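# Dispense one adhesive dot onto every gold pad

## Task

Deposit a single adhesive dot of roughly 110 microliters on every gold pad on the plate. Each dot must remain rounded (not squashed) and lie wholly inside its own pad. Beyond a tiny smear, no adhesive may land anywhere else, other pads included. The scrap strip beside the plate may be used for trial dots or purging. Any paste still oozing or stringing from the tip afterwards will drop straight down, even from a height. Finish with the tip raised well clear above the plate, and then move the tool away.

## Robot and tools

Robot: one arm with six joints. Its tool is a paste dispenser: a 55 ml barrel whose plunger is motor-driven, ending in a plastic tip with a 3 mm opening. There is one camera, cam_wrist (672x504), mounted on the wrist.

Frames: the scene frame has its origin on the table top beneath the arm base, +z up, and +y to the left when facing along +x. The base may be slightly tilted. The tool point is the centre of the tip's open end, and its own +z axis points out of the tip, so when the tip faces down, tool +z is roughly world -z. Near the tip (the first 89 mm) the tool is only about 28 mm wide. Farther back, the camera block (on tool -y) and the case (mostly on tool -x) stick out up to 100 mm. With tilts up to 30 degrees, only the tip can touch a flat surface.

execute_actions(actions): actions is a list of actions, run in order, and each action lasts 0.5 s (15 control steps at 1/30 s). An action is a table of 1 to 15 rows; if there are fewer than 15 rows, the last row repeats. Each row has 7 numbers in [-1, 1]: dx, dy, dz, rx, ry, rz, plunger. The first six are an offset target, not a pose. They are expressed in the tool point's own axes and measured from the tool pose at the start of that action; for the first action in a call, that is the last pose a result reported. Every row counts from that same start pose, not from the row before it. Scale: 1.0 equals 0.6 m for dx/dy/dz, or 180 degrees for the rotation vector rx/ry/rz. For example, dz=0.05 means 30 mm along tool +z. Each step clips the target to within 100 mm and 16 degrees of the current pose, so long moves need several actions. Plunger: +1 pushes 640 ul/s, -1 pulls back at the same rate, values in between scale proportionally, and anything within 0.01 of 0 means stopped. Between actions the plunger is stopped. An empty list only returns the state and images.

move(target, speed, blocking): target is one 7-number row, laid out and scaled the same way, as an offset in tool axes from the last reported pose. The tool follows a straight path lasting 0.5 to 10 s; anything longer is cut off at 10 s. speed is in m/s, 0.002 to 0.5 (default 0.25), and the turn rate is capped at twice that value in rad/s. The path does not avoid obstacles and may overshoot the requested speed. The plunger value is applied from the start until the move ends. blocking=false returns after 0.5 s while the arm keeps moving; until a result shows the move has ended, use wait or stop before issuing new actions or moves. The added "move:" line gives the outcome (done, off_target, moving, held, fault), the limits involved (paced = clipped pose; held = some steps blocked, after which motion can surge), and the remaining distance to target.

wait(seconds): 0 to 10 s, holding the last command; it returns early when a running move finishes. stop(): brakes a running move, and needs some room to do so. zoom_image(camera="cam_wrist", region=[x0,y0,x1,y1]): pixel box in the latest image, origin at top-left, at most 504x504. finished_scene(scene): ends the given scene number for good and reports whether the task succeeded.

Results: the pose is end_effector_position (m) with end_effector_quat_wxyz, plus velocities, all in the scene frame; the reported position can be slightly off at long reach. "Hand target" is where the controller is currently driving. HELD marks step readings that were held back. "pose unreachable" means the clearance check changed or blocked the command. force_n and torque_nm come from the wrist sensor in tool axes, sampled once at the end of an action. They read n/a at the start, have noise of about 2.4 N and a fixed offset of up to about 4 N. A force_n z clearly lower than in free air means the tip is pressing on a surface. Dispenser fields: left_ml is barrel paste by motor count, and status is ready, moving, empty or fault. Fault means the motor stalled, usually because the tip is blocked; only a pull-back clears it, and a long one is needed before lifting off, or the stored paste gushes out. Camera calibration: K=[[257.385,0,334.491],[0,257.385,249.711],[0,0,1]]; the T_world_to_cam given is scene 1's starting pose, and it is updated when it changes.

Paste behaviour: pressure has to build before anything comes out, so the first push (and the first after any pull-back) delivers less than the plunger displaces. Flow continues after the plunger stops, even between actions, until a sufficient pull-back ends it; pulling back too far leaves a gap that the next push must close first. Hold the tip about one dot diameter above the surface: lower flattens the dot, touching blocks the flow, higher gives a wandering thread. A tilted tip places paste off to one side. After dispensing, lift straight up so the thread breaks; moving sideways drags a string, and leftover paste hangs on the tip and drips onto the next surface it approaches. Test on the scrap strip first. As a guide, 110 ul is about 0.17 s at full push, or one action at roughly 0.34, before accounting for the lag.

Avoid: contact forces of 150 N or joint loads reaching the limits (shoulder pan/lift/elbow 142 N m, wrists 26.6 N m), which cause a 10 s stop. The arm is stiff, so even a small overshoot into a firm surface can fault, and faster contact hits harder. Motors heat while holding a load: a MOTOR HOT warning appears at 70 °C and an over-temperature brake at 85 °C. Also avoid slams, drops and jerky motion. Finish with the tip high above the plate and clear of it, with no paste left hanging.

Each tool is called in YAML: its name, and indented under it one key for each argument.

## Session

execute_actions:
  actions: []

Scene clock: 0.00 s.
end_effector_position=(+0.4070, -0.0013, +0.2797) left_ml=25.2 status=ready force_n=(-0.4, -5.8, +2.3) torque_nm=(-2.02, +0.02, +0.20) end_effector_quat_wxyz=(+0.014, +0.711, +0.703, -0.012) end_effector_velocity=(+0.001, -0.000, +0.000) end_effector_angular_velocity=(-0.001, -0.001, -0.000)
Joint positions: [-0.34  -1.816  1.648 -1.406 -1.57  -1.911]
Joint velocities: [-0.     0.    -0.    -0.001 -0.     0.   ]
Hand target: +0.407, -0.001, +0.280; +0.014, +0.711, +0.703, -0.012

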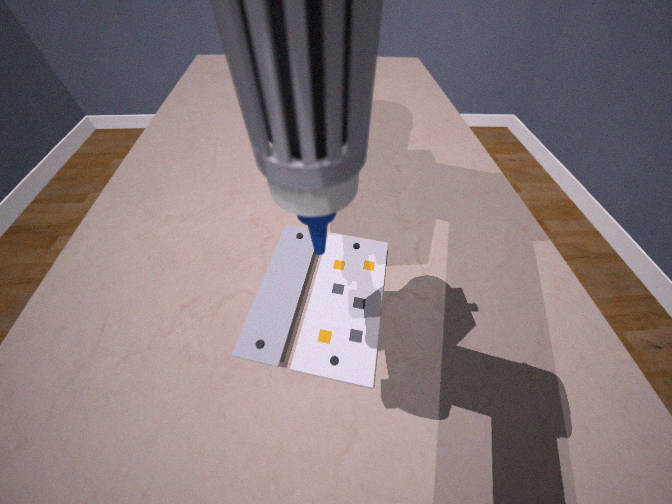

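zoom_image:
  camera: "cam_wrist"
  region: [220, 210, 420, 400]

Region (220, 210, 420, 400) of cam_wrist's 672x504 image, scaled by 2.520, with more detail than that image has; it fills the top 479 rows of this view, and the rest is white.

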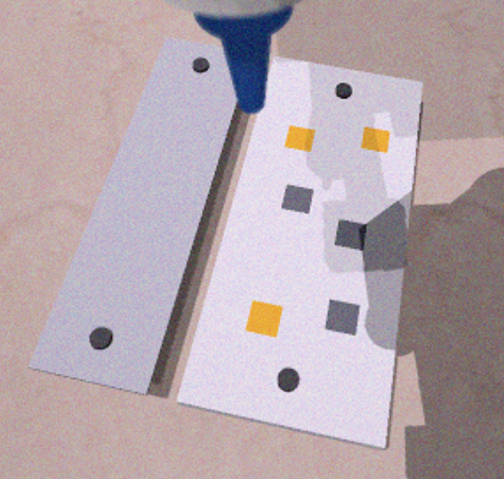

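move:
  target: [0.094,0.1775,0.36,0,0,0,0]

Scene clock: 19.67 s.
end_effector_position=(+0.5145, +0.0458, +0.0621) left_ml=25.2 status=ready force_n=(+1.6, -1.4, -0.4) torque_nm=(-0.17, -0.74, -0.13) end_effector_quat_wxyz=(+0.014, +0.711, +0.703, -0.012) end_effector_velocity=(+0.001, +0.000, -0.001) end_effector_angular_velocity=(-0.001, +0.000, +0.001)
Joint positions: [-0.157 -1.475  1.898 -1.997 -1.57  -1.728]
Joint velocities: [ 0.002  0.004 -0.001 -0.003 -0.001  0.001]
Hand target: +0.515, +0.046, +0.062; +0.014, +0.711, +0.703, -0.012
Off the commanded pose: 0.000 m, 0 deg.
move: done
camera_calibration (this result's frames):
cam_wrist: T_world_to_cam=[[-0.090465, -0.995239, 0.0362679, 0.079534], [-0.813648, 0.052861, -0.57895, 0.452287], [0.574276, -0.081884, -0.814556, -0.144711], [0, 0, 0, 1]] pos_world=[0.458301, 0.0433974, 0.141091]

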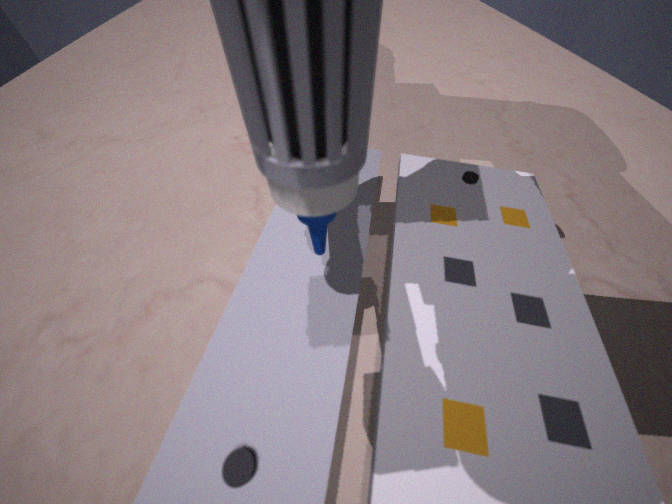

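move:
  target: [0,0,0.055,0,0,0,0]
  speed: 0.1

execute_actions:
  actions:
    - [[0,0,0.003,0,0,0,0]]
    - [[0,0,0.0025,0,0,0,0]]
    - [[0,0,0.0025,0,0,0,0]]
    - [[0,0,0.0025,0,0,0,0]]

Scene clock: 32.83 s.
end_effector_position=(+0.5146, +0.0446, +0.0294) left_ml=25.2 status=ready force_n=(+5.8, -16.6, -43.2) torque_nm=(-0.65, -1.90, +0.11) end_effector_quat_wxyz=(+0.014, +0.711, +0.703, -0.012) end_effector_velocity=(+0.001, -0.000, -0.001) end_effector_angular_velocity=(+0.000, -0.002, -0.000)
Joint positions: [-0.157 -1.438  1.949 -2.085 -1.57  -1.728]
Joint velocities: [-0.     0.001  0.002 -0.005  0.     0.   ]
Hand target: +0.515, +0.045, +0.029; +0.014, +0.711, +0.703, -0.012
Off the commanded pose: 0.000 m, 0 deg.
move: done
camera_calibration (this result's frames):
cam_wrist: T_world_to_cam=[[-0.0903686, -0.995246, 0.0363119, 0.0794994], [-0.81357, 0.0527448, -0.57907, 0.433488], [0.574402, -0.0818721, -0.814469, -0.171586], [0, 0, 0, 1]] pos_world=[0.458416, 0.0422092, 0.108382]

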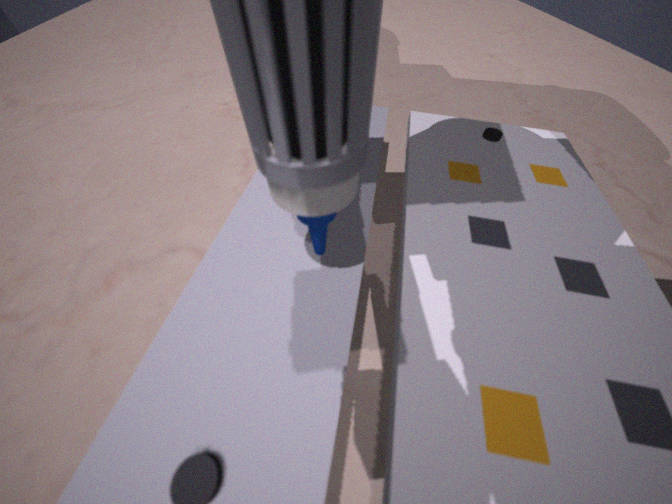

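Scene clock: 43.00 s.
end_effector_position=(+0.5154, +0.0444, +0.0295) left_ml=25.2 status=ready force_n=(+1.8, -5.3, -22.0) torque_nm=(+0.46, -0.53, -0.02) end_effector_quat_wxyz=(+0.015, +0.711, +0.703, -0.011) end_effector_velocity=(-0.001, +0.000, -0.001) end_effector_angular_velocity=(+0.000, +0.002, -0.001)
Joint positions: [-0.157 -1.438  1.95  -2.087 -1.57  -1.728]
Joint velocities: [-0.    -0.     0.001  0.002 -0.     0.   ]
Hand target: +0.515, +0.044, +0.029; +0.015, +0.711, +0.703, -0.011
Off the commanded pose: 0.002 m, 0 deg.
FORCE FAULT: contact force on the arm reached its limit, and the arm stopped for 10 seconds. The contact can be on any part of the arm, not only on its tool. That time counts as 20 of the actions that you can send in this scene. The arm's remaining commands of this call were not run. The arm holds still and accepts commands again. Move the arm away from the contact; if what it grips holds it there, let go first. Pushing or pulling that hard again can fault the arm again.
Step readings (end_effector_position):
0: (+0.5146, +0.0446, +0.0294)
1: (+0.5147, +0.0446, +0.0293)
2: (+0.5148, +0.0445, +0.0291)
4: (+0.5149, +0.0445, +0.0288)
8: (+0.5154, +0.0444, +0.0294)
15: (+0.5154, +0.0444, +0.0295)
camera_calibration (this result's frames):
cam_wrist: T_world_to_cam=[[-0.0903688, -0.995238, 0.0365265, 0.0794046], [-0.812433, 0.0524579, -0.580689, 0.43367], [0.576008, -0.0821516, -0.813305, -0.172767], [0, 0, 0, 1]] pos_world=[0.459019, 0.042084, 0.108414]

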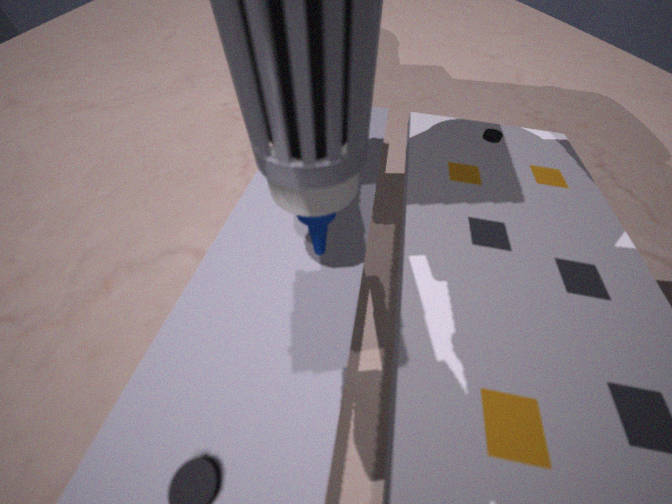

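execute_actions:
  actions:
    - [[0,0,-0.007,0,0,0,0]]
    - [[0,0,0,0,0,0,0.5]]
    - [[0,0,0,0,0,0,0]]
    - [[0,0,0,0,0,0,0]]

zoom_image:
  camera: "cam_wrist"
  region: [260, 200, 400, 320]

Scene clock: 48.47 s.
end_effector_position=(+0.5154, +0.0446, +0.0337) left_ml=25.1 status=ready force_n=(-1.2, -0.3, -0.1) torque_nm=(-0.09, -0.02, +0.04) end_effector_quat_wxyz=(+0.015, +0.711, +0.703, -0.011) end_effector_velocity=(+0.000, -0.000, -0.000) end_effector_angular_velocity=(-0.000, -0.000, -0.000)
Joint positions: [-0.157 -1.443  1.944 -2.076 -1.57  -1.728]
Joint velocities: [ 0.    -0.     0.    -0.001 -0.     0.   ]
Hand target: +0.515, +0.045, +0.034; +0.015, +0.711, +0.703, -0.011
Off the commanded pose: 0.000 m, 0 deg.
Step readings (end_effector_position; steps 1 to 15: 1st action; 16 to 30: 2nd action; 31 to 45: 3rd action; 46 to 60: 4th action):
0: (+0.5154, +0.0444, +0.0295)
1: (+0.5154, +0.0444, +0.0296)
2: (+0.5153, +0.0444, +0.0302)
4: (+0.5153, +0.0445, +0.0318)
8: (+0.5153, +0.0446, +0.0332)
15: (+0.5154, +0.0446, +0.0337)
16: (+0.5154, +0.0446, +0.0337)
17: (+0.5154, +0.0446, +0.0337)
19: (+0.5154, +0.0446, +0.0337)
23: (+0.5154, +0.0446, +0.0337)
30: (+0.5154, +0.0446, +0.0337)
31: (+0.5154, +0.0446, +0.0337)
32: (+0.5154, +0.0446, +0.0337)
34: (+0.5154, +0.0446, +0.0337)
38: (+0.5154, +0.0446, +0.0337)
45: (+0.5154, +0.0446, +0.0337)
46: (+0.5154, +0.0446, +0.0337)
47: (+0.5154, +0.0446, +0.0337)
49: (+0.5154, +0.0446, +0.0337)
53: (+0.5154, +0.0446, +0.0337)
60: end_effector_position above
camera_calibration (this result's frames):
cam_wrist: T_world_to_cam=[[-0.0903691, -0.995238, 0.0365256, 0.0794064], [-0.81244, 0.0524596, -0.58068, 0.436068], [0.575999, -0.0821503, -0.813312, -0.169343], [0, 0, 0, 1]] pos_world=[0.458996, 0.0422408, 0.112587]

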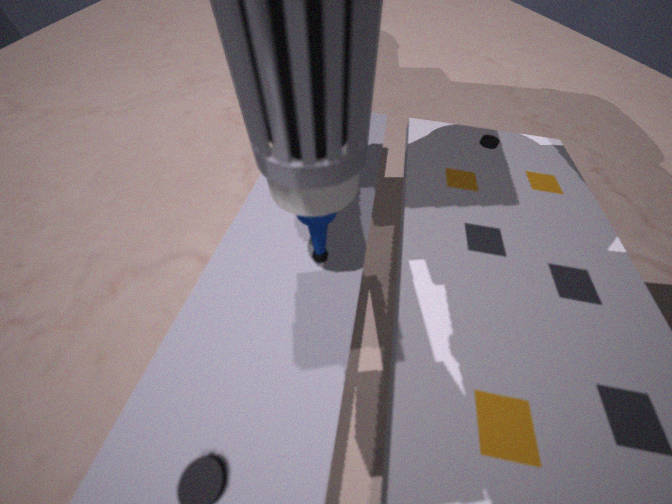

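Region (260, 200, 400, 320) of cam_wrist's 672x504 image, scaled by 3.600, with more detail than that image has; it fills the top 432 rows of this view, and the rest is white.

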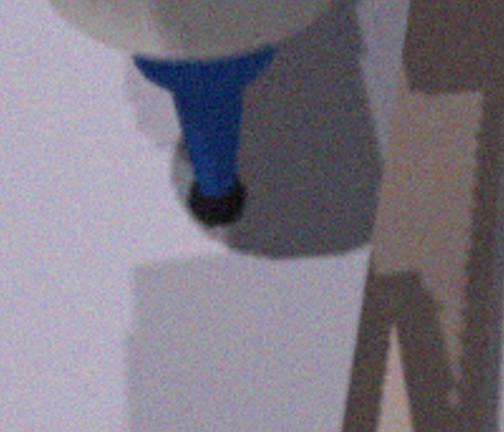

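wait:
  seconds: 10

zoom_image:
  camera: "cam_wrist"
  region: [260, 200, 400, 320]

wait:
  seconds: 10

zoom_image:
  camera: "cam_wrist"
  region: [260, 200, 400, 320]

Scene clock: 64.70 s.
end_effector_position=(+0.5154, +0.0446, +0.0337) left_ml=25.1 status=ready force_n=(+1.7, -0.9, +1.4) torque_nm=(-0.16, -0.88, -0.02) end_effector_quat_wxyz=(+0.015, +0.711, +0.703, -0.011) end_effector_velocity=(+0.000, -0.001, +0.000) end_effector_angular_velocity=(-0.001, -0.001, -0.000)
Joint positions: [-0.157 -1.443  1.944 -2.076 -1.57  -1.728]
Joint velocities: [-0.001  0.     0.    -0.001 -0.001 -0.   ]
Hand target: +0.515, +0.045, +0.034; +0.015, +0.711, +0.703, -0.011
Off the commanded pose: 0.000 m, 0 deg.
wait: 10.00 s; at rest from the start
camera_calibration (this result's frames):
cam_wrist: T_world_to_cam=[[-0.0903692, -0.995238, 0.0365254, 0.0794067], [-0.81244, 0.0524599, -0.58068, 0.436068], [0.575999, -0.0821503, -0.813312, -0.169343], [0, 0, 0, 1]] pos_world=[0.458996, 0.0422409, 0.112587]

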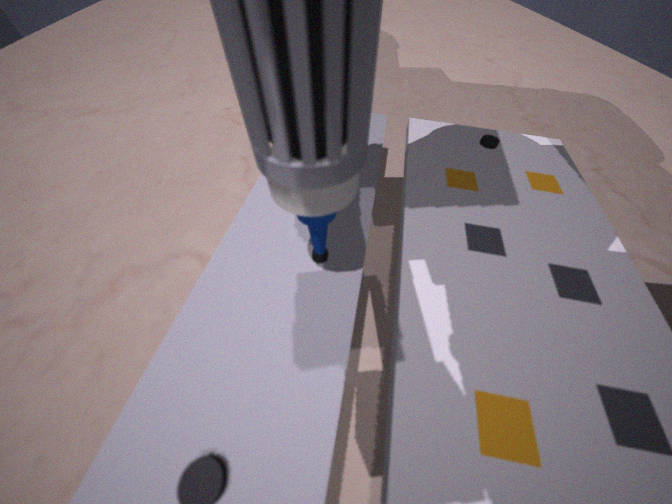

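Region (260, 200, 400, 320) of cam_wrist's 672x504 image, scaled by 3.600, with more detail than that image has; it fills the top 432 rows of this view, and the rest is white.

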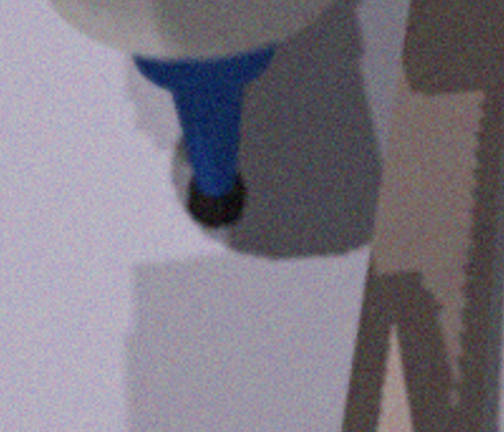

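Scene clock: 74.70 s.
end_effector_position=(+0.5154, +0.0446, +0.0337) left_ml=25.1 status=ready force_n=(-5.7, -2.2, +2.3) torque_nm=(-0.80, +2.00, +0.05) end_effector_quat_wxyz=(+0.015, +0.711, +0.703, -0.011) end_effector_velocity=(+0.001, +0.000, +0.000) end_effector_angular_velocity=(+0.000, -0.001, -0.000)
Joint positions: [-0.157 -1.443  1.944 -2.076 -1.57  -1.728]
Joint velocities: [-0.     0.    -0.001 -0.001  0.     0.   ]
Hand target: +0.515, +0.045, +0.034; +0.015, +0.711, +0.703, -0.011
Off the commanded pose: 0.000 m, 0 deg.
wait: 10.00 s; at rest by 0.17 s
camera_calibration (this result's frames):
cam_wrist: T_world_to_cam=[[-0.0903692, -0.995238, 0.0365254, 0.0794066], [-0.81244, 0.0524598, -0.58068, 0.436068], [0.575999, -0.0821503, -0.813312, -0.169343], [0, 0, 0, 1]] pos_world=[0.458996, 0.0422409, 0.112587]

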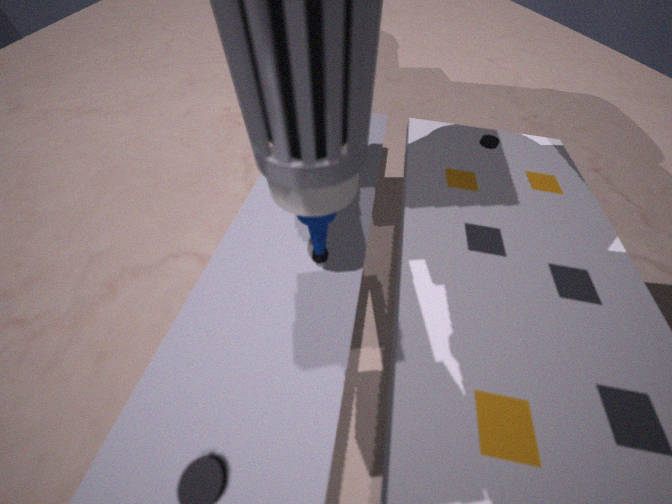

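Region (260, 200, 400, 320) of cam_wrist's 672x504 image, scaled by 3.600, with more detail than that image has; it fills the top 432 rows of this view, and the rest is white.

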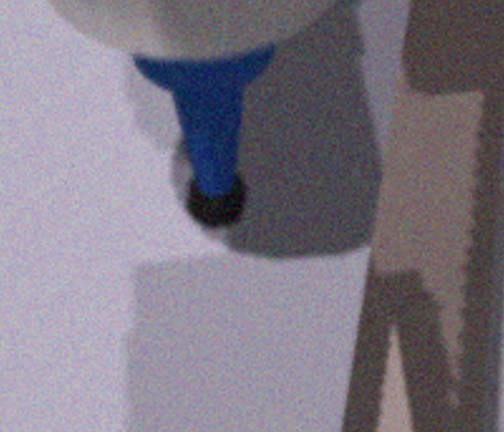

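execute_actions:
  actions:
    - [[0,0,-0.04,0,0,0,0]]
    - [[0,-0.025,0,0,0,0,0]]
    - [[0,0,0.04,0,0,0,0]]
    - [[0,0,0,0,0,0,0.344]]
    - [[0,0,0,0,0,0,0]]
    - [[0,0,0,0,0,0,0]]
    - [[0,0,0,0,0,0,0]]
    - [[0,0,0,0,0,0,0]]

zoom_image:
  camera: "cam_wrist"
  region: [260, 200, 400, 320]

wait:
  seconds: 8

zoom_image:
  camera: "cam_wrist"
  region: [260, 200, 400, 320]

execute_actions:
  actions:
    - [[0,0,-0.04,0,0,0,0]]
    - [[0,0.04,-0.02,0,0,0,0]]

zoom_image:
  camera: "cam_wrist"
  region: [240, 200, 400, 360]

Scene clock: 89.97 s.
end_effector_position=(+0.5004, +0.0447, +0.0336) left_ml=25.0 status=ready force_n=(-1.3, +0.6, +0.3) torque_nm=(+0.45, +0.33, -0.01) end_effector_quat_wxyz=(+0.015, +0.711, +0.703, -0.011) end_effector_velocity=(+0.001, -0.000, +0.000) end_effector_angular_velocity=(-0.000, -0.002, -0.001)
Joint positions: [-0.162 -1.477  1.983 -2.081 -1.57  -1.733]
Joint velocities: [-0.    -0.     0.    -0.002  0.     0.   ]
Hand target: +0.500, +0.045, +0.034; +0.015, +0.711, +0.703, -0.011
Off the commanded pose: 0.000 m, 0 deg.
Step readings (end_effector_position; steps 1 to 15: 1st action; 16 to 30: 2nd action; 31 to 45: 3rd action; 46 to 60: 4th action; 61 to 75: 5th action; 76 to 90: 6th action; 91 to 105: 7th action; 106 to 120: 8th action):
0: (+0.5154, +0.0446, +0.0337)
1: (+0.5155, +0.0446, +0.0339)
2: (+0.5162, +0.0446, +0.0376)
4: (+0.5162, +0.0449, +0.0471)
8: (+0.5155, +0.0453, +0.0551)
15: (+0.5153, +0.0455, +0.0575)
16: (+0.5152, +0.0455, +0.0576)
17: (+0.5131, +0.0455, +0.0577)
19: (+0.5070, +0.0457, +0.0575)
23: (+0.5019, +0.0457, +0.0574)
30: (+0.5004, +0.0456, +0.0574)
31: (+0.5003, +0.0456, +0.0571)
32: (+0.4996, +0.0456, +0.0535)
34: (+0.4992, +0.0453, +0.0441)
38: (+0.5000, +0.0449, +0.0360)
45: (+0.5005, +0.0447, +0.0336)
46: (+0.5005, +0.0447, +0.0336)
47: (+0.5005, +0.0447, +0.0336)
49: (+0.5005, +0.0447, +0.0336)
53: (+0.5005, +0.0447, +0.0336)
60: (+0.5004, +0.0447, +0.0336)
61: (+0.5004, +0.0447, +0.0336)
62: (+0.5004, +0.0447, +0.0336)
64: (+0.5004, +0.0447, +0.0336)
68: (+0.5004, +0.0447, +0.0336)
75: (+0.5004, +0.0447, +0.0336)
76: (+0.5004, +0.0447, +0.0336)
77: (+0.5004, +0.0447, +0.0336)
79: (+0.5004, +0.0447, +0.0336)
83: (+0.5004, +0.0447, +0.0336)
90: (+0.5004, +0.0447, +0.0336)
91: (+0.5004, +0.0447, +0.0336)
92: (+0.5004, +0.0447, +0.0336)
94: (+0.5004, +0.0447, +0.0336)
98: (+0.5004, +0.0447, +0.0336)
105: (+0.5004, +0.0447, +0.0336)
106: (+0.5004, +0.0447, +0.0336)
107: (+0.5004, +0.0447, +0.0336)
109: (+0.5004, +0.0447, +0.0336)
113: (+0.5004, +0.0447, +0.0336)
120: end_effector_position above
camera_calibration (this result's frames):
cam_wrist: T_world_to_cam=[[-0.0903647, -0.995236, 0.036591, 0.0782018], [-0.812502, 0.0524267, -0.580596, 0.423883], [0.575912, -0.0821956, -0.813369, -0.160753], [0, 0, 0, 1]] pos_world=[0.444052, 0.0423933, 0.112492]

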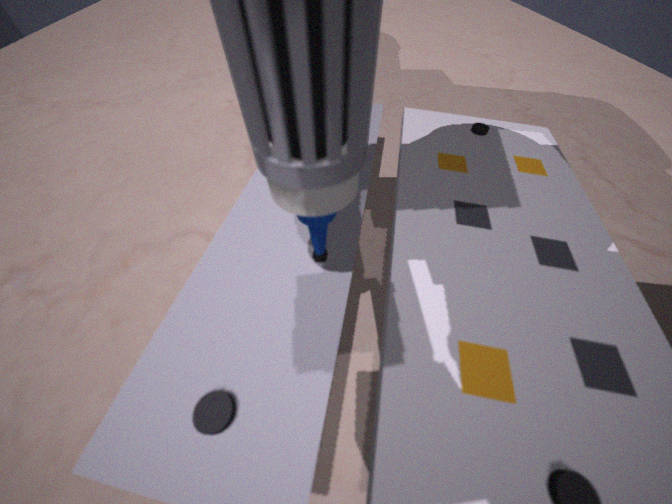

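Region (260, 200, 400, 320) of cam_wrist's 672x504 image, scaled by 3.600, with more detail than that image has; it fills the top 432 rows of this view, and the rest is white.

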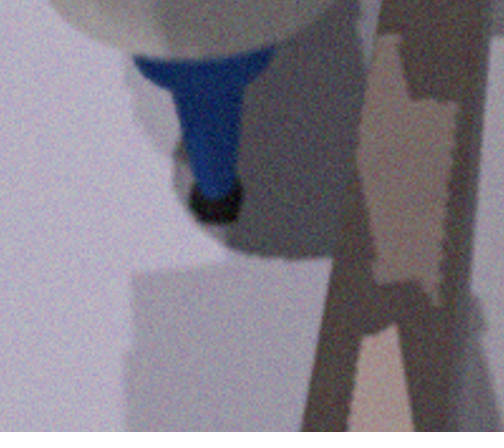

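Scene clock: 97.97 s.
end_effector_position=(+0.5004, +0.0447, +0.0336) left_ml=25.0 status=ready force_n=(+0.6, -2.2, +3.2) torque_nm=(-0.55, -0.30, +0.21) end_effector_quat_wxyz=(+0.015, +0.711, +0.703, -0.011) end_effector_velocity=(+0.001, -0.000, +0.000) end_effector_angular_velocity=(-0.000, -0.001, -0.000)
Joint positions: [-0.162 -1.477  1.983 -2.081 -1.57  -1.733]
Joint velocities: [ 0.    -0.    -0.    -0.001 -0.     0.   ]
Hand target: +0.500, +0.045, +0.034; +0.015, +0.711, +0.703, -0.011
Off the commanded pose: 0.000 m, 0 deg.
wait: 8.00 s; at rest by 0.17 s
camera_calibration (this result's frames):
cam_wrist: T_world_to_cam=[[-0.0903647, -0.995236, 0.036591, 0.0782018], [-0.812502, 0.0524267, -0.580596, 0.423883], [0.575912, -0.0821957, -0.813369, -0.160753], [0, 0, 0, 1]] pos_world=[0.444052, 0.0423933, 0.112492]

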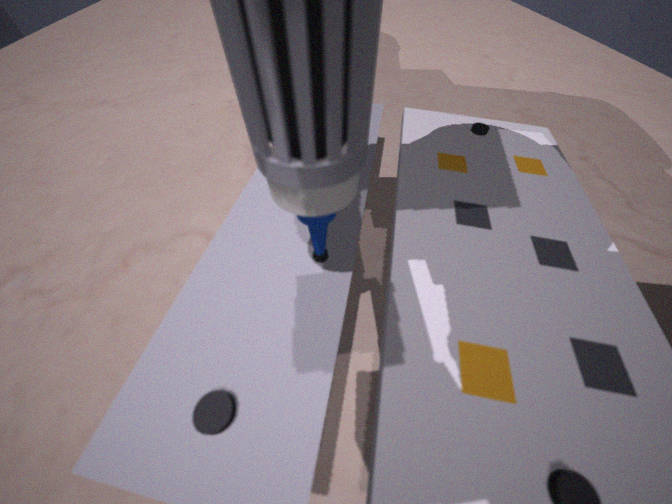

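Region (260, 200, 400, 320) of cam_wrist's 672x504 image, scaled by 3.600, with more detail than that image has; it fills the top 432 rows of this view, and the rest is white.

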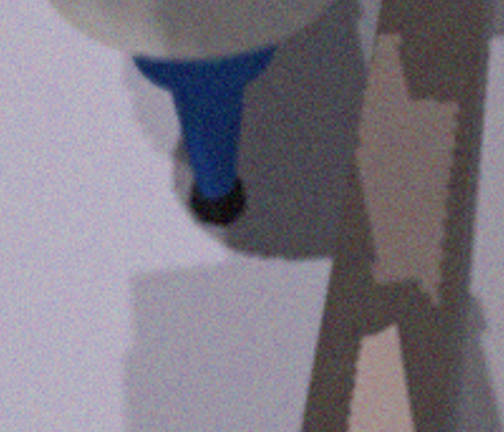

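Scene clock: 98.97 s.
end_effector_position=(+0.5240, +0.0458, +0.0693) left_ml=25.0 status=ready force_n=(+3.1, -1.6, +1.8) torque_nm=(-0.62, -1.22, +0.11) end_effector_quat_wxyz=(+0.015, +0.711, +0.703, -0.011) end_effector_velocity=(+0.003, -0.001, +0.001) end_effector_angular_velocity=(-0.001, +0.000, -0.000)
Joint positions: [-0.154 -1.462  1.864 -1.977 -1.57  -1.725]
Joint velocities: [ 0.001  0.005 -0.01   0.005 -0.001  0.001]
Hand target: +0.524, +0.046, +0.069; +0.015, +0.711, +0.703, -0.011
Off the commanded pose: 0.000 m, 0 deg.
Step readings (end_effector_position; steps 1 to 15: 1st action; 16 to 30: 2nd action):
0: (+0.5004, +0.0447, +0.0336)
1: (+0.5005, +0.0447, +0.0338)
2: (+0.5012, +0.0447, +0.0375)
4: (+0.5013, +0.0451, +0.0469)
8: (+0.5006, +0.0455, +0.0550)
15: (+0.5003, +0.0456, +0.0574)
16: (+0.5004, +0.0457, +0.0574)
17: (+0.5019, +0.0460, +0.0579)
19: (+0.5121, +0.0459, +0.0632)
23: (+0.5215, +0.0458, +0.0681)
30: end_effector_position above
camera_calibration (this result's frames):
cam_wrist: T_world_to_cam=[[-0.090425, -0.995235, 0.0364903, 0.0801282], [-0.812413, 0.0525224, -0.580712, 0.463752], [0.576028, -0.0821561, -0.813291, -0.145249], [0, 0, 0, 1]] pos_world=[0.467671, 0.0434559, 0.148253]

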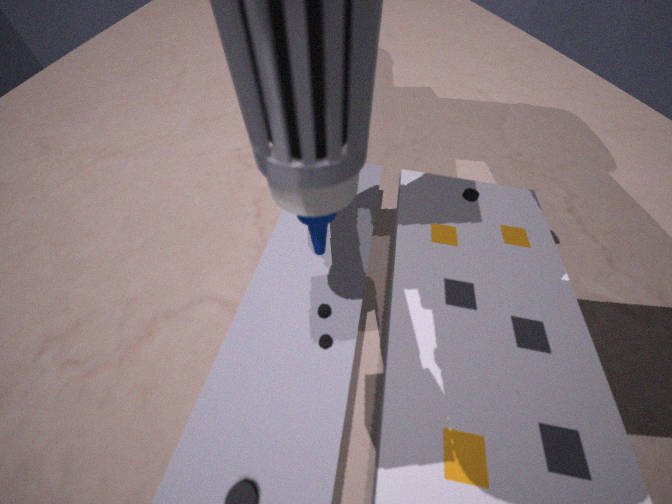

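Region (240, 200, 400, 360) of cam_wrist's 672x504 image, scaled by 3.150, with more detail than that image has.

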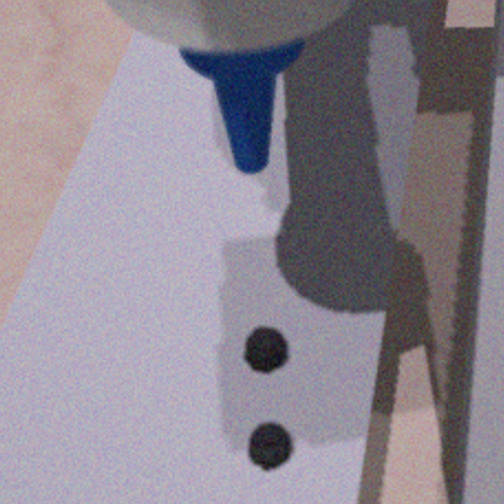

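move:
  target: [-0.128,0.0568,0.0405,0,0,0,0]

zoom_image:
  camera: "cam_wrist"
  region: [240, 200, 420, 360]

Scene clock: 118.00 s.
end_effector_position=(+0.5571, -0.0323, +0.0481) left_ml=25.0 status=ready force_n=(-1.1, +0.1, +3.7) torque_nm=(+0.33, +0.14, +0.15) end_effector_quat_wxyz=(+0.015, +0.711, +0.703, -0.011) end_effector_velocity=(+0.001, -0.002, -0.000) end_effector_angular_velocity=(-0.000, +0.000, -0.001)
Joint positions: [-0.283 -1.365  1.816 -2.027 -1.57  -1.854]
Joint velocities: [-0.002  0.003 -0.002 -0.    -0.    -0.002]
Hand target: +0.557, -0.032, +0.048; +0.015, +0.711, +0.703, -0.011
Off the commanded pose: 0.000 m, 0 deg.
move: done
camera_calibration (this result's frames):
cam_wrist: T_world_to_cam=[[-0.0904197, -0.995222, 0.0368494, 0.00616625], [-0.812404, 0.0523071, -0.580744, 0.482394], [0.576042, -0.0824473, -0.813252, -0.188037], [0, 0, 0, 1]] pos_world=[0.500774, -0.034599, 0.126999]

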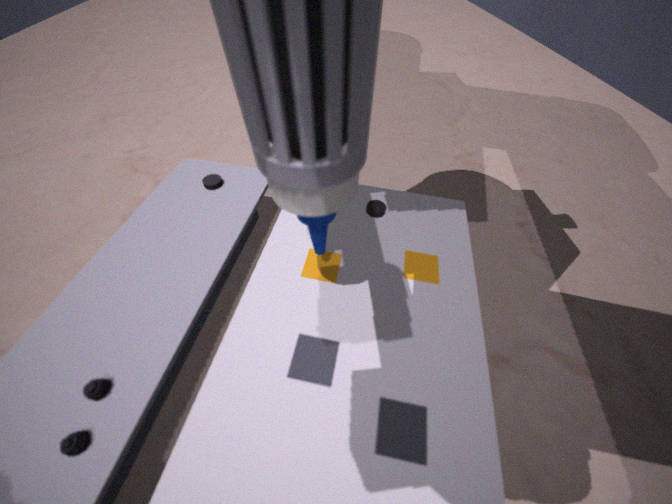

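Region (240, 200, 420, 360) of cam_wrist's 672x504 image, scaled by 2.800, with more detail than that image has.

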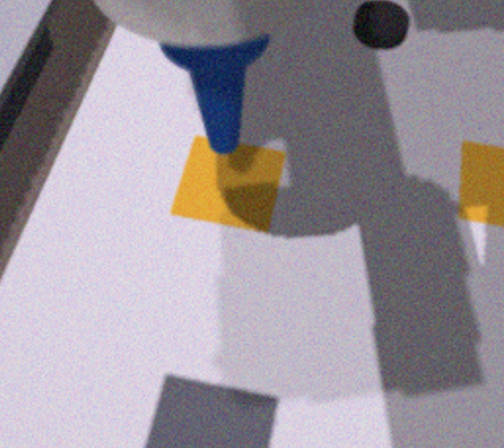

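move:
  target: [0,0.005,0.021,0,0,0,0]
  speed: 0.05

zoom_image:
  camera: "cam_wrist"
  region: [250, 200, 390, 320]

Scene clock: 124.50 s.
end_effector_position=(+0.5602, -0.0328, +0.0357) left_ml=25.0 status=ready force_n=(-1.8, -0.6, +0.7) torque_nm=(-0.16, +0.36, -0.02) end_effector_quat_wxyz=(+0.015, +0.711, +0.703, -0.011) end_effector_velocity=(+0.002, +0.000, -0.001) end_effector_angular_velocity=(+0.001, -0.002, -0.000)
Joint positions: [-0.282 -1.344  1.826 -2.057 -1.57  -1.852]
Joint velocities: [ 0.     0.003 -0.    -0.004  0.001  0.   ]
Hand target: +0.560, -0.033, +0.036; +0.015, +0.711, +0.703, -0.011
Off the commanded pose: 0.000 m, 0 deg.
move: done
camera_calibration (this result's frames):
cam_wrist: T_world_to_cam=[[-0.0904244, -0.995223, 0.0368177, 0.00640457], [-0.812402, 0.0523293, -0.580745, 0.477655], [0.576044, -0.0824243, -0.813253, -0.199921], [0, 0, 0, 1]] pos_world=[0.503791, -0.0350997, 0.114574]

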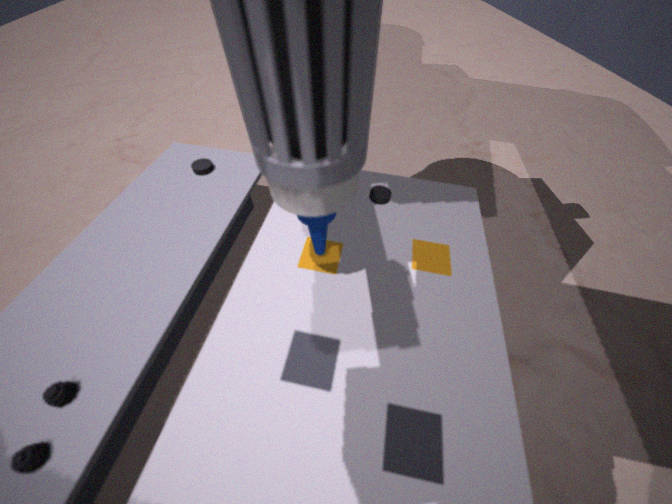

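Region (250, 200, 390, 320) of cam_wrist's 672x504 image, scaled by 3.600, with more detail than that image has; it fills the top 432 rows of this view, and the rest is white.

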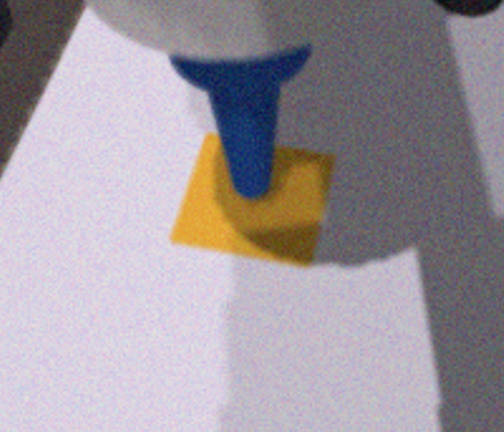

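execute_actions:
  actions:
    - [[0,0,0.003,0,0,0,0]]

execute_actions:
  actions:
    - [[0,0,0.0015,0,0,0,0]]

execute_actions:
  actions:
    - [[0,0,0.0015,0,0,0,0]]

zoom_image:
  camera: "cam_wrist"
  region: [250, 200, 390, 320]

Scene clock: 137.87 s.
end_effector_position=(+0.5602, -0.0329, +0.0339) left_ml=25.0 status=ready force_n=(+0.9, +3.5, +5.5) torque_nm=(+1.37, -0.30, +0.19) end_effector_quat_wxyz=(+0.015, +0.711, +0.703, -0.011) end_effector_velocity=(+0.000, -0.000, -0.000) end_effector_angular_velocity=(-0.000, -0.000, -0.000)
Joint positions: [-0.282 -1.342  1.829 -2.062 -1.57  -1.852]
Joint velocities: [-0.     0.     0.    -0.001  0.    -0.   ]
Hand target: +0.560, -0.033, +0.034; +0.015, +0.711, +0.703, -0.011
Off the commanded pose: 0.000 m, 0 deg.
Step readings (end_effector_position):
0: (+0.5602, -0.0328, +0.0355)
1: (+0.5602, -0.0328, +0.0355)
2: (+0.5602, -0.0328, +0.0352)
4: (+0.5602, -0.0328, +0.0345)
8: (+0.5602, -0.0329, +0.0340)
15: end_effector_position above
camera_calibration (this result's frames):
cam_wrist: T_world_to_cam=[[-0.0904196, -0.995222, 0.0368442, 0.0064031], [-0.812407, 0.0523105, -0.58074, 0.476627], [0.576038, -0.0824428, -0.813255, -0.201381], [0, 0, 0, 1]] pos_world=[0.503797, -0.0351625, 0.112787]

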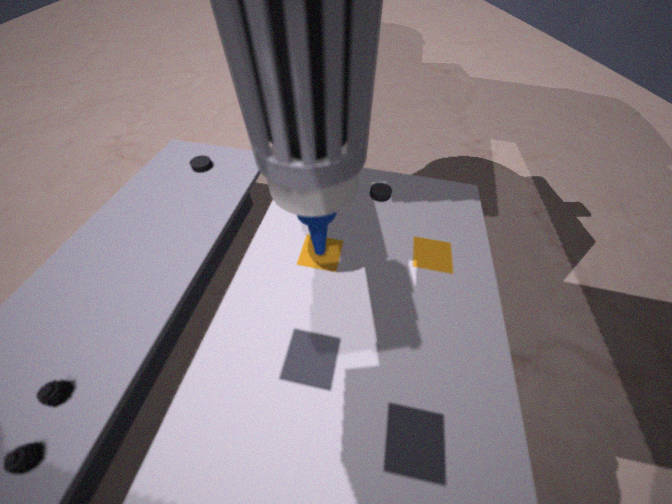

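Scene clock: 138.37 s.
end_effector_position=(+0.5602, -0.0329, +0.0330) left_ml=25.0 status=ready force_n=(+1.5, +0.9, +1.6) torque_nm=(+0.53, -0.65, -0.13) end_effector_quat_wxyz=(+0.015, +0.711, +0.703, -0.011) end_effector_velocity=(+0.000, -0.000, +0.000) end_effector_angular_velocity=(-0.001, -0.000, -0.000)
Joint positions: [-0.282 -1.341  1.83  -2.064 -1.57  -1.852]
Joint velocities: [-0.     0.    -0.001  0.    -0.001 -0.   ]
Hand target: +0.560, -0.033, +0.033; +0.015, +0.711, +0.703, -0.011
Off the commanded pose: 0.000 m, 0 deg.
Step readings (end_effector_position):
0: (+0.5602, -0.0329, +0.0339)
1: (+0.5602, -0.0329, +0.0339)
2: (+0.5602, -0.0329, +0.0337)
4: (+0.5602, -0.0329, +0.0333)
8: (+0.5602, -0.0329, +0.0331)
15: end_effector_position above
camera_calibration (this result's frames):
cam_wrist: T_world_to_cam=[[-0.0904195, -0.995222, 0.0368442, 0.00640256], [-0.812406, 0.0523104, -0.58074, 0.476114], [0.576038, -0.0824427, -0.813255, -0.202113], [0, 0, 0, 1]] pos_world=[0.503801, -0.0351964, 0.111893]

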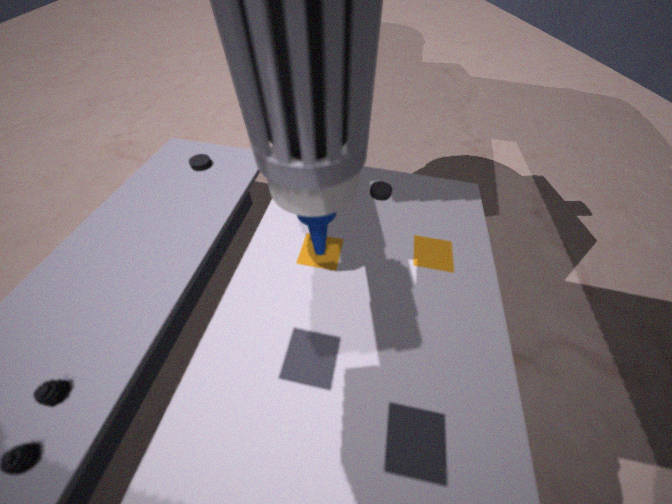

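Scene clock: 138.87 s.
end_effector_position=(+0.5602, -0.0329, +0.0321) left_ml=25.0 status=ready force_n=(+4.5, -0.3, +2.3) torque_nm=(-0.02, -1.78, +0.12) end_effector_quat_wxyz=(+0.015, +0.711, +0.703, -0.011) end_effector_velocity=(+0.000, +0.000, +0.000) end_effector_angular_velocity=(+0.000, -0.001, +0.000)
Joint positions: [-0.282 -1.34   1.831 -2.066 -1.57  -1.852]
Joint velocities: [ 0.     0.    -0.    -0.     0.001  0.   ]
Hand target: +0.560, -0.033, +0.032; +0.015, +0.711, +0.703, -0.011
Off the commanded pose: 0.000 m, 0 deg.
Step readings (end_effector_position):
0: (+0.5602, -0.0329, +0.0330)
1: (+0.5602, -0.0329, +0.0330)
2: (+0.5602, -0.0329, +0.0328)
4: (+0.5602, -0.0329, +0.0324)
8: (+0.5602, -0.0329, +0.0322)
15: end_effector_position above
camera_calibration (this result's frames):
cam_wrist: T_world_to_cam=[[-0.0904196, -0.995222, 0.0368442, 0.00640206], [-0.812406, 0.0523105, -0.580741, 0.4756], [0.576038, -0.0824428, -0.813255, -0.202844], [0, 0, 0, 1]] pos_world=[0.503805, -0.0352305, 0.111]

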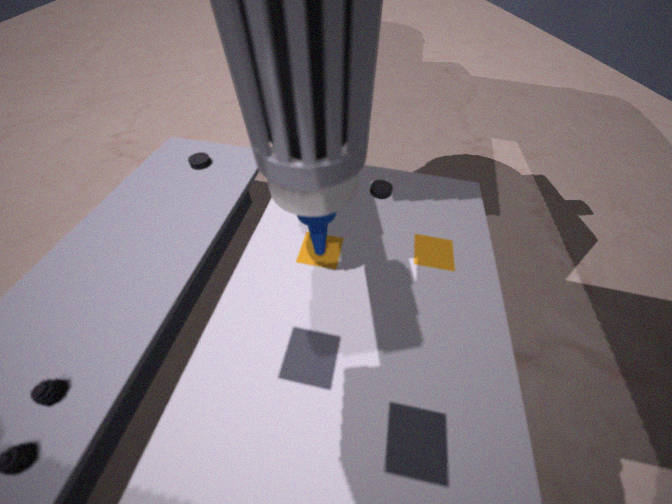

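Region (250, 200, 390, 320) of cam_wrist's 672x504 image, scaled by 3.600, with more detail than that image has; it fills the top 432 rows of this view, and the rest is white.

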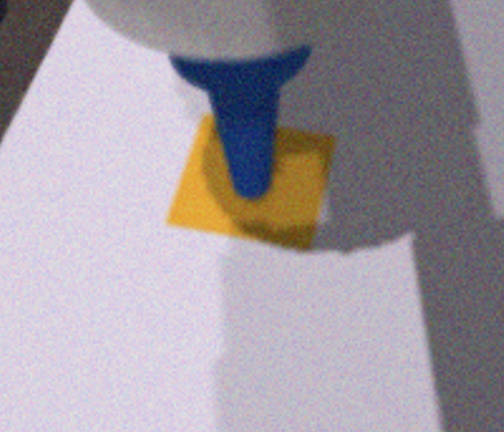

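execute_actions:
  actions:
    - [[0,0.0045,0.001,0,0,0,0]]

execute_actions:
  actions:
    - [[0,0,0.0012,0,0,0,0]]

execute_actions:
  actions:
    - [[0,0,0.0012,0,0,0,0]]

zoom_image:
  camera: "cam_wrist"
  region: [250, 200, 390, 320]

Scene clock: 146.23 s.
end_effector_position=(+0.5629, -0.0330, +0.0315) left_ml=25.0 status=ready force_n=(-0.2, +1.9, +1.1) torque_nm=(+0.79, +0.15, +0.15) end_effector_quat_wxyz=(+0.015, +0.711, +0.703, -0.011) end_effector_velocity=(-0.001, +0.000, -0.000) end_effector_angular_velocity=(+0.001, +0.003, -0.000)
Joint positions: [-0.28  -1.334  1.824 -2.066 -1.57  -1.851]
Joint velocities: [ 0.     0.001 -0.     0.003  0.     0.   ]
Hand target: +0.563, -0.033, +0.031; +0.015, +0.711, +0.703, -0.011
Off the commanded pose: 0.000 m, 0 deg.
Step readings (end_effector_position):
0: (+0.5602, -0.0329, +0.0321)
1: (+0.5602, -0.0329, +0.0320)
2: (+0.5605, -0.0329, +0.0318)
4: (+0.5616, -0.0329, +0.0316)
8: (+0.5626, -0.0330, +0.0315)
15: end_effector_position above
camera_calibration (this result's frames):
cam_wrist: T_world_to_cam=[[-0.0904236, -0.995221, 0.0368599, 0.0066019], [-0.812345, 0.0522958, -0.580828, 0.477451], [0.576124, -0.0824635, -0.813192, -0.204943], [0, 0, 0, 1]] pos_world=[0.506525, -0.0352987, 0.110416]

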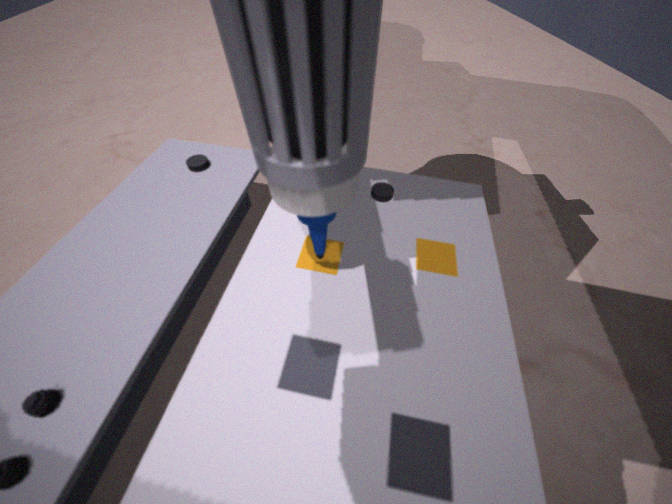

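Scene clock: 146.73 s.
end_effector_position=(+0.5629, -0.0330, +0.0308) left_ml=25.0 status=ready force_n=(-5.7, -0.4, +3.0) torque_nm=(+0.11, +2.06, -0.05) end_effector_quat_wxyz=(+0.015, +0.711, +0.703, -0.011) end_effector_velocity=(-0.002, +0.001, -0.001) end_effector_angular_velocity=(+0.001, +0.003, -0.000)
Joint positions: [-0.28  -1.333  1.825 -2.068 -1.57  -1.851]
Joint velocities: [-0.     0.     0.002  0.002  0.     0.   ]
Hand target: +0.563, -0.033, +0.031; +0.015, +0.711, +0.703, -0.011
Off the commanded pose: 0.000 m, 0 deg.
Step readings (end_effector_position):
0: (+0.5629, -0.0330, +0.0315)
1: (+0.5629, -0.0330, +0.0315)
2: (+0.5629, -0.0330, +0.0314)
4: (+0.5629, -0.0330, +0.0312)
8: (+0.5630, -0.0330, +0.0309)
15: end_effector_position above
camera_calibration (this result's frames):
cam_wrist: T_world_to_cam=[[-0.0904219, -0.995221, 0.036863, 0.0066011], [-0.812337, 0.0522915, -0.58084, 0.477049], [0.576136, -0.0824658, -0.813183, -0.205535], [0, 0, 0, 1]] pos_world=[0.506537, -0.0353256, 0.109708]

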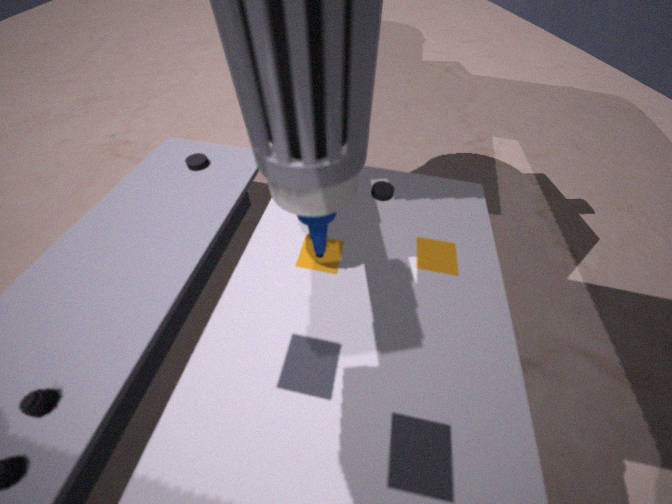

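Scene clock: 147.23 s.
end_effector_position=(+0.5629, -0.0331, +0.0301) left_ml=25.0 status=ready force_n=(+4.2, +0.5, +0.8) torque_nm=(+0.28, -1.47, +0.06) end_effector_quat_wxyz=(+0.015, +0.711, +0.703, -0.011) end_effector_velocity=(-0.001, +0.000, -0.001) end_effector_angular_velocity=(+0.000, +0.002, +0.000)
Joint positions: [-0.28  -1.332  1.826 -2.07  -1.57  -1.851]
Joint velocities: [ 0.     0.     0.002  0.    -0.     0.   ]
Hand target: +0.563, -0.033, +0.030; +0.015, +0.711, +0.703, -0.011
Off the commanded pose: 0.000 m, 0 deg.
Step readings (end_effector_position):
0: (+0.5629, -0.0330, +0.0308)
1: (+0.5629, -0.0330, +0.0308)
2: (+0.5629, -0.0330, +0.0307)
4: (+0.5629, -0.0330, +0.0304)
8: (+0.5629, -0.0331, +0.0301)
15: end_effector_position above
camera_calibration (this result's frames):
cam_wrist: T_world_to_cam=[[-0.0904219, -0.995221, 0.0368629, 0.00660082], [-0.812337, 0.0522915, -0.58084, 0.476638], [0.576136, -0.0824657, -0.813183, -0.20612], [0, 0, 0, 1]] pos_world=[0.506541, -0.0353527, 0.108993]

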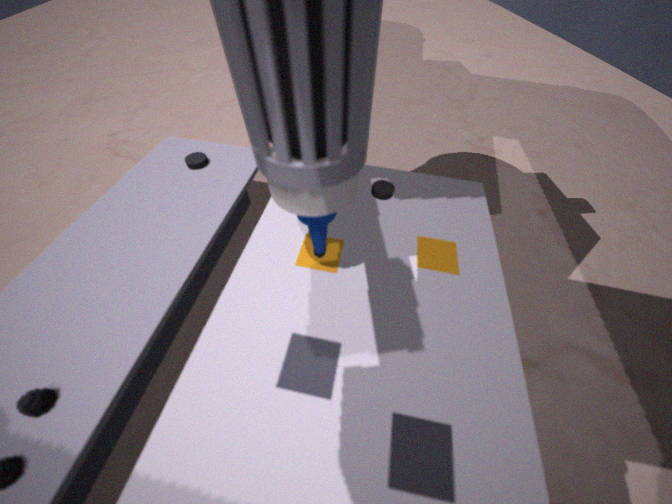

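Region (250, 200, 390, 320) of cam_wrist's 672x504 image, scaled by 3.600, with more detail than that image has; it fills the top 432 rows of this view, and the rest is white.

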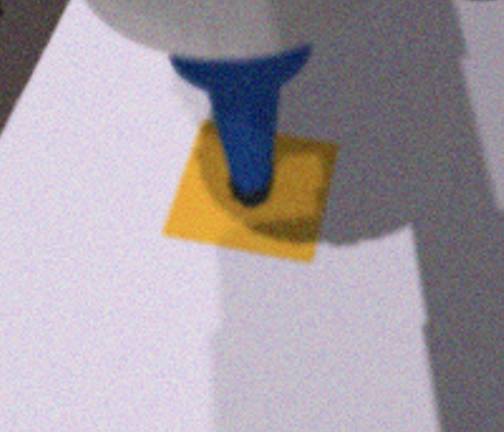

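execute_actions:
  actions:
    - [[0,0,0.0012,0,0,0,0]]

execute_actions:
  actions:
    - [[0,0,0.0012,0,0,0,0]]

Scene clock: 153.20 s.
end_effector_position=(+0.5630, -0.0331, +0.0294) left_ml=25.0 status=ready force_n=(+2.6, -16.3, -48.4) torque_nm=(+0.07, +0.32, +0.22) end_effector_quat_wxyz=(+0.015, +0.711, +0.703, -0.011) end_effector_velocity=(-0.001, +0.000, -0.001) end_effector_angular_velocity=(+0.001, +0.002, -0.000)
Joint positions: [-0.28  -1.331  1.827 -2.072 -1.57  -1.851]
Joint velocities: [0.    0.    0.001 0.001 0.    0.   ]
Hand target: +0.563, -0.033, +0.029; +0.015, +0.711, +0.703, -0.011
Off the commanded pose: 0.000 m, 0 deg.
Step readings (end_effector_position):
0: (+0.5629, -0.0331, +0.0301)
1: (+0.5629, -0.0331, +0.0301)
2: (+0.5629, -0.0331, +0.0299)
4: (+0.5629, -0.0331, +0.0297)
8: (+0.5630, -0.0331, +0.0296)
15: end_effector_position above
camera_calibration (this result's frames):
cam_wrist: T_world_to_cam=[[-0.0904097, -0.995221, 0.0368869, 0.00658969], [-0.812272, 0.0522583, -0.580933, 0.476274], [0.576229, -0.0824841, -0.813115, -0.206729], [0, 0, 0, 1]] pos_world=[0.506584, -0.035383, 0.108346]

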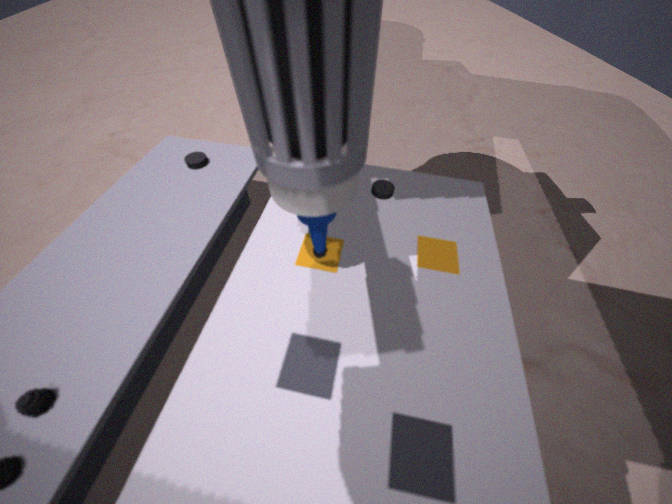

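Scene clock: 153.70 s.
end_effector_position=(+0.5630, -0.0331, +0.0288) left_ml=25.0 status=ready force_n=(+6.4, -46.7, -50.0) torque_nm=(-7.26, +1.31, +0.01) end_effector_quat_wxyz=(+0.015, +0.711, +0.703, -0.011) end_effector_velocity=(-0.000, -0.000, -0.001) end_effector_angular_velocity=(-0.000, +0.000, +0.000)
Joint positions: [-0.28  -1.331  1.828 -2.073 -1.57  -1.851]
Joint velocities: [-0.     0.     0.001 -0.001 -0.    -0.   ]
Hand target: +0.563, -0.033, +0.029; +0.015, +0.711, +0.703, -0.011
Off the commanded pose: 0.000 m, 0 deg.
Step readings (end_effector_position):
0: (+0.5630, -0.0331, +0.0294)
1: (+0.5630, -0.0331, +0.0294)
2: (+0.5630, -0.0331, +0.0293)
4: (+0.5630, -0.0331, +0.0292)
8: (+0.5631, -0.0331, +0.0290)
15: end_effector_position above
camera_calibration (this result's frames):
cam_wrist: T_world_to_cam=[[-0.0903824, -0.995221, 0.0369517, 0.00655863], [-0.812185, 0.0521853, -0.581062, 0.475931], [0.576357, -0.0825294, -0.81302, -0.207346], [0, 0, 0, 1]] pos_world=[0.506641, -0.0354214, 0.107727]

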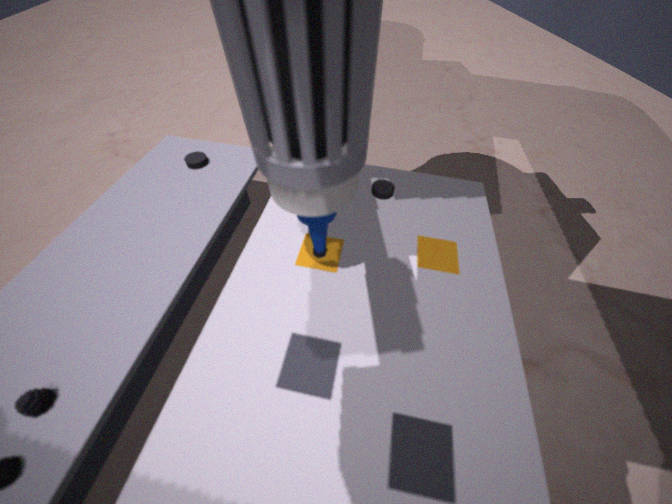

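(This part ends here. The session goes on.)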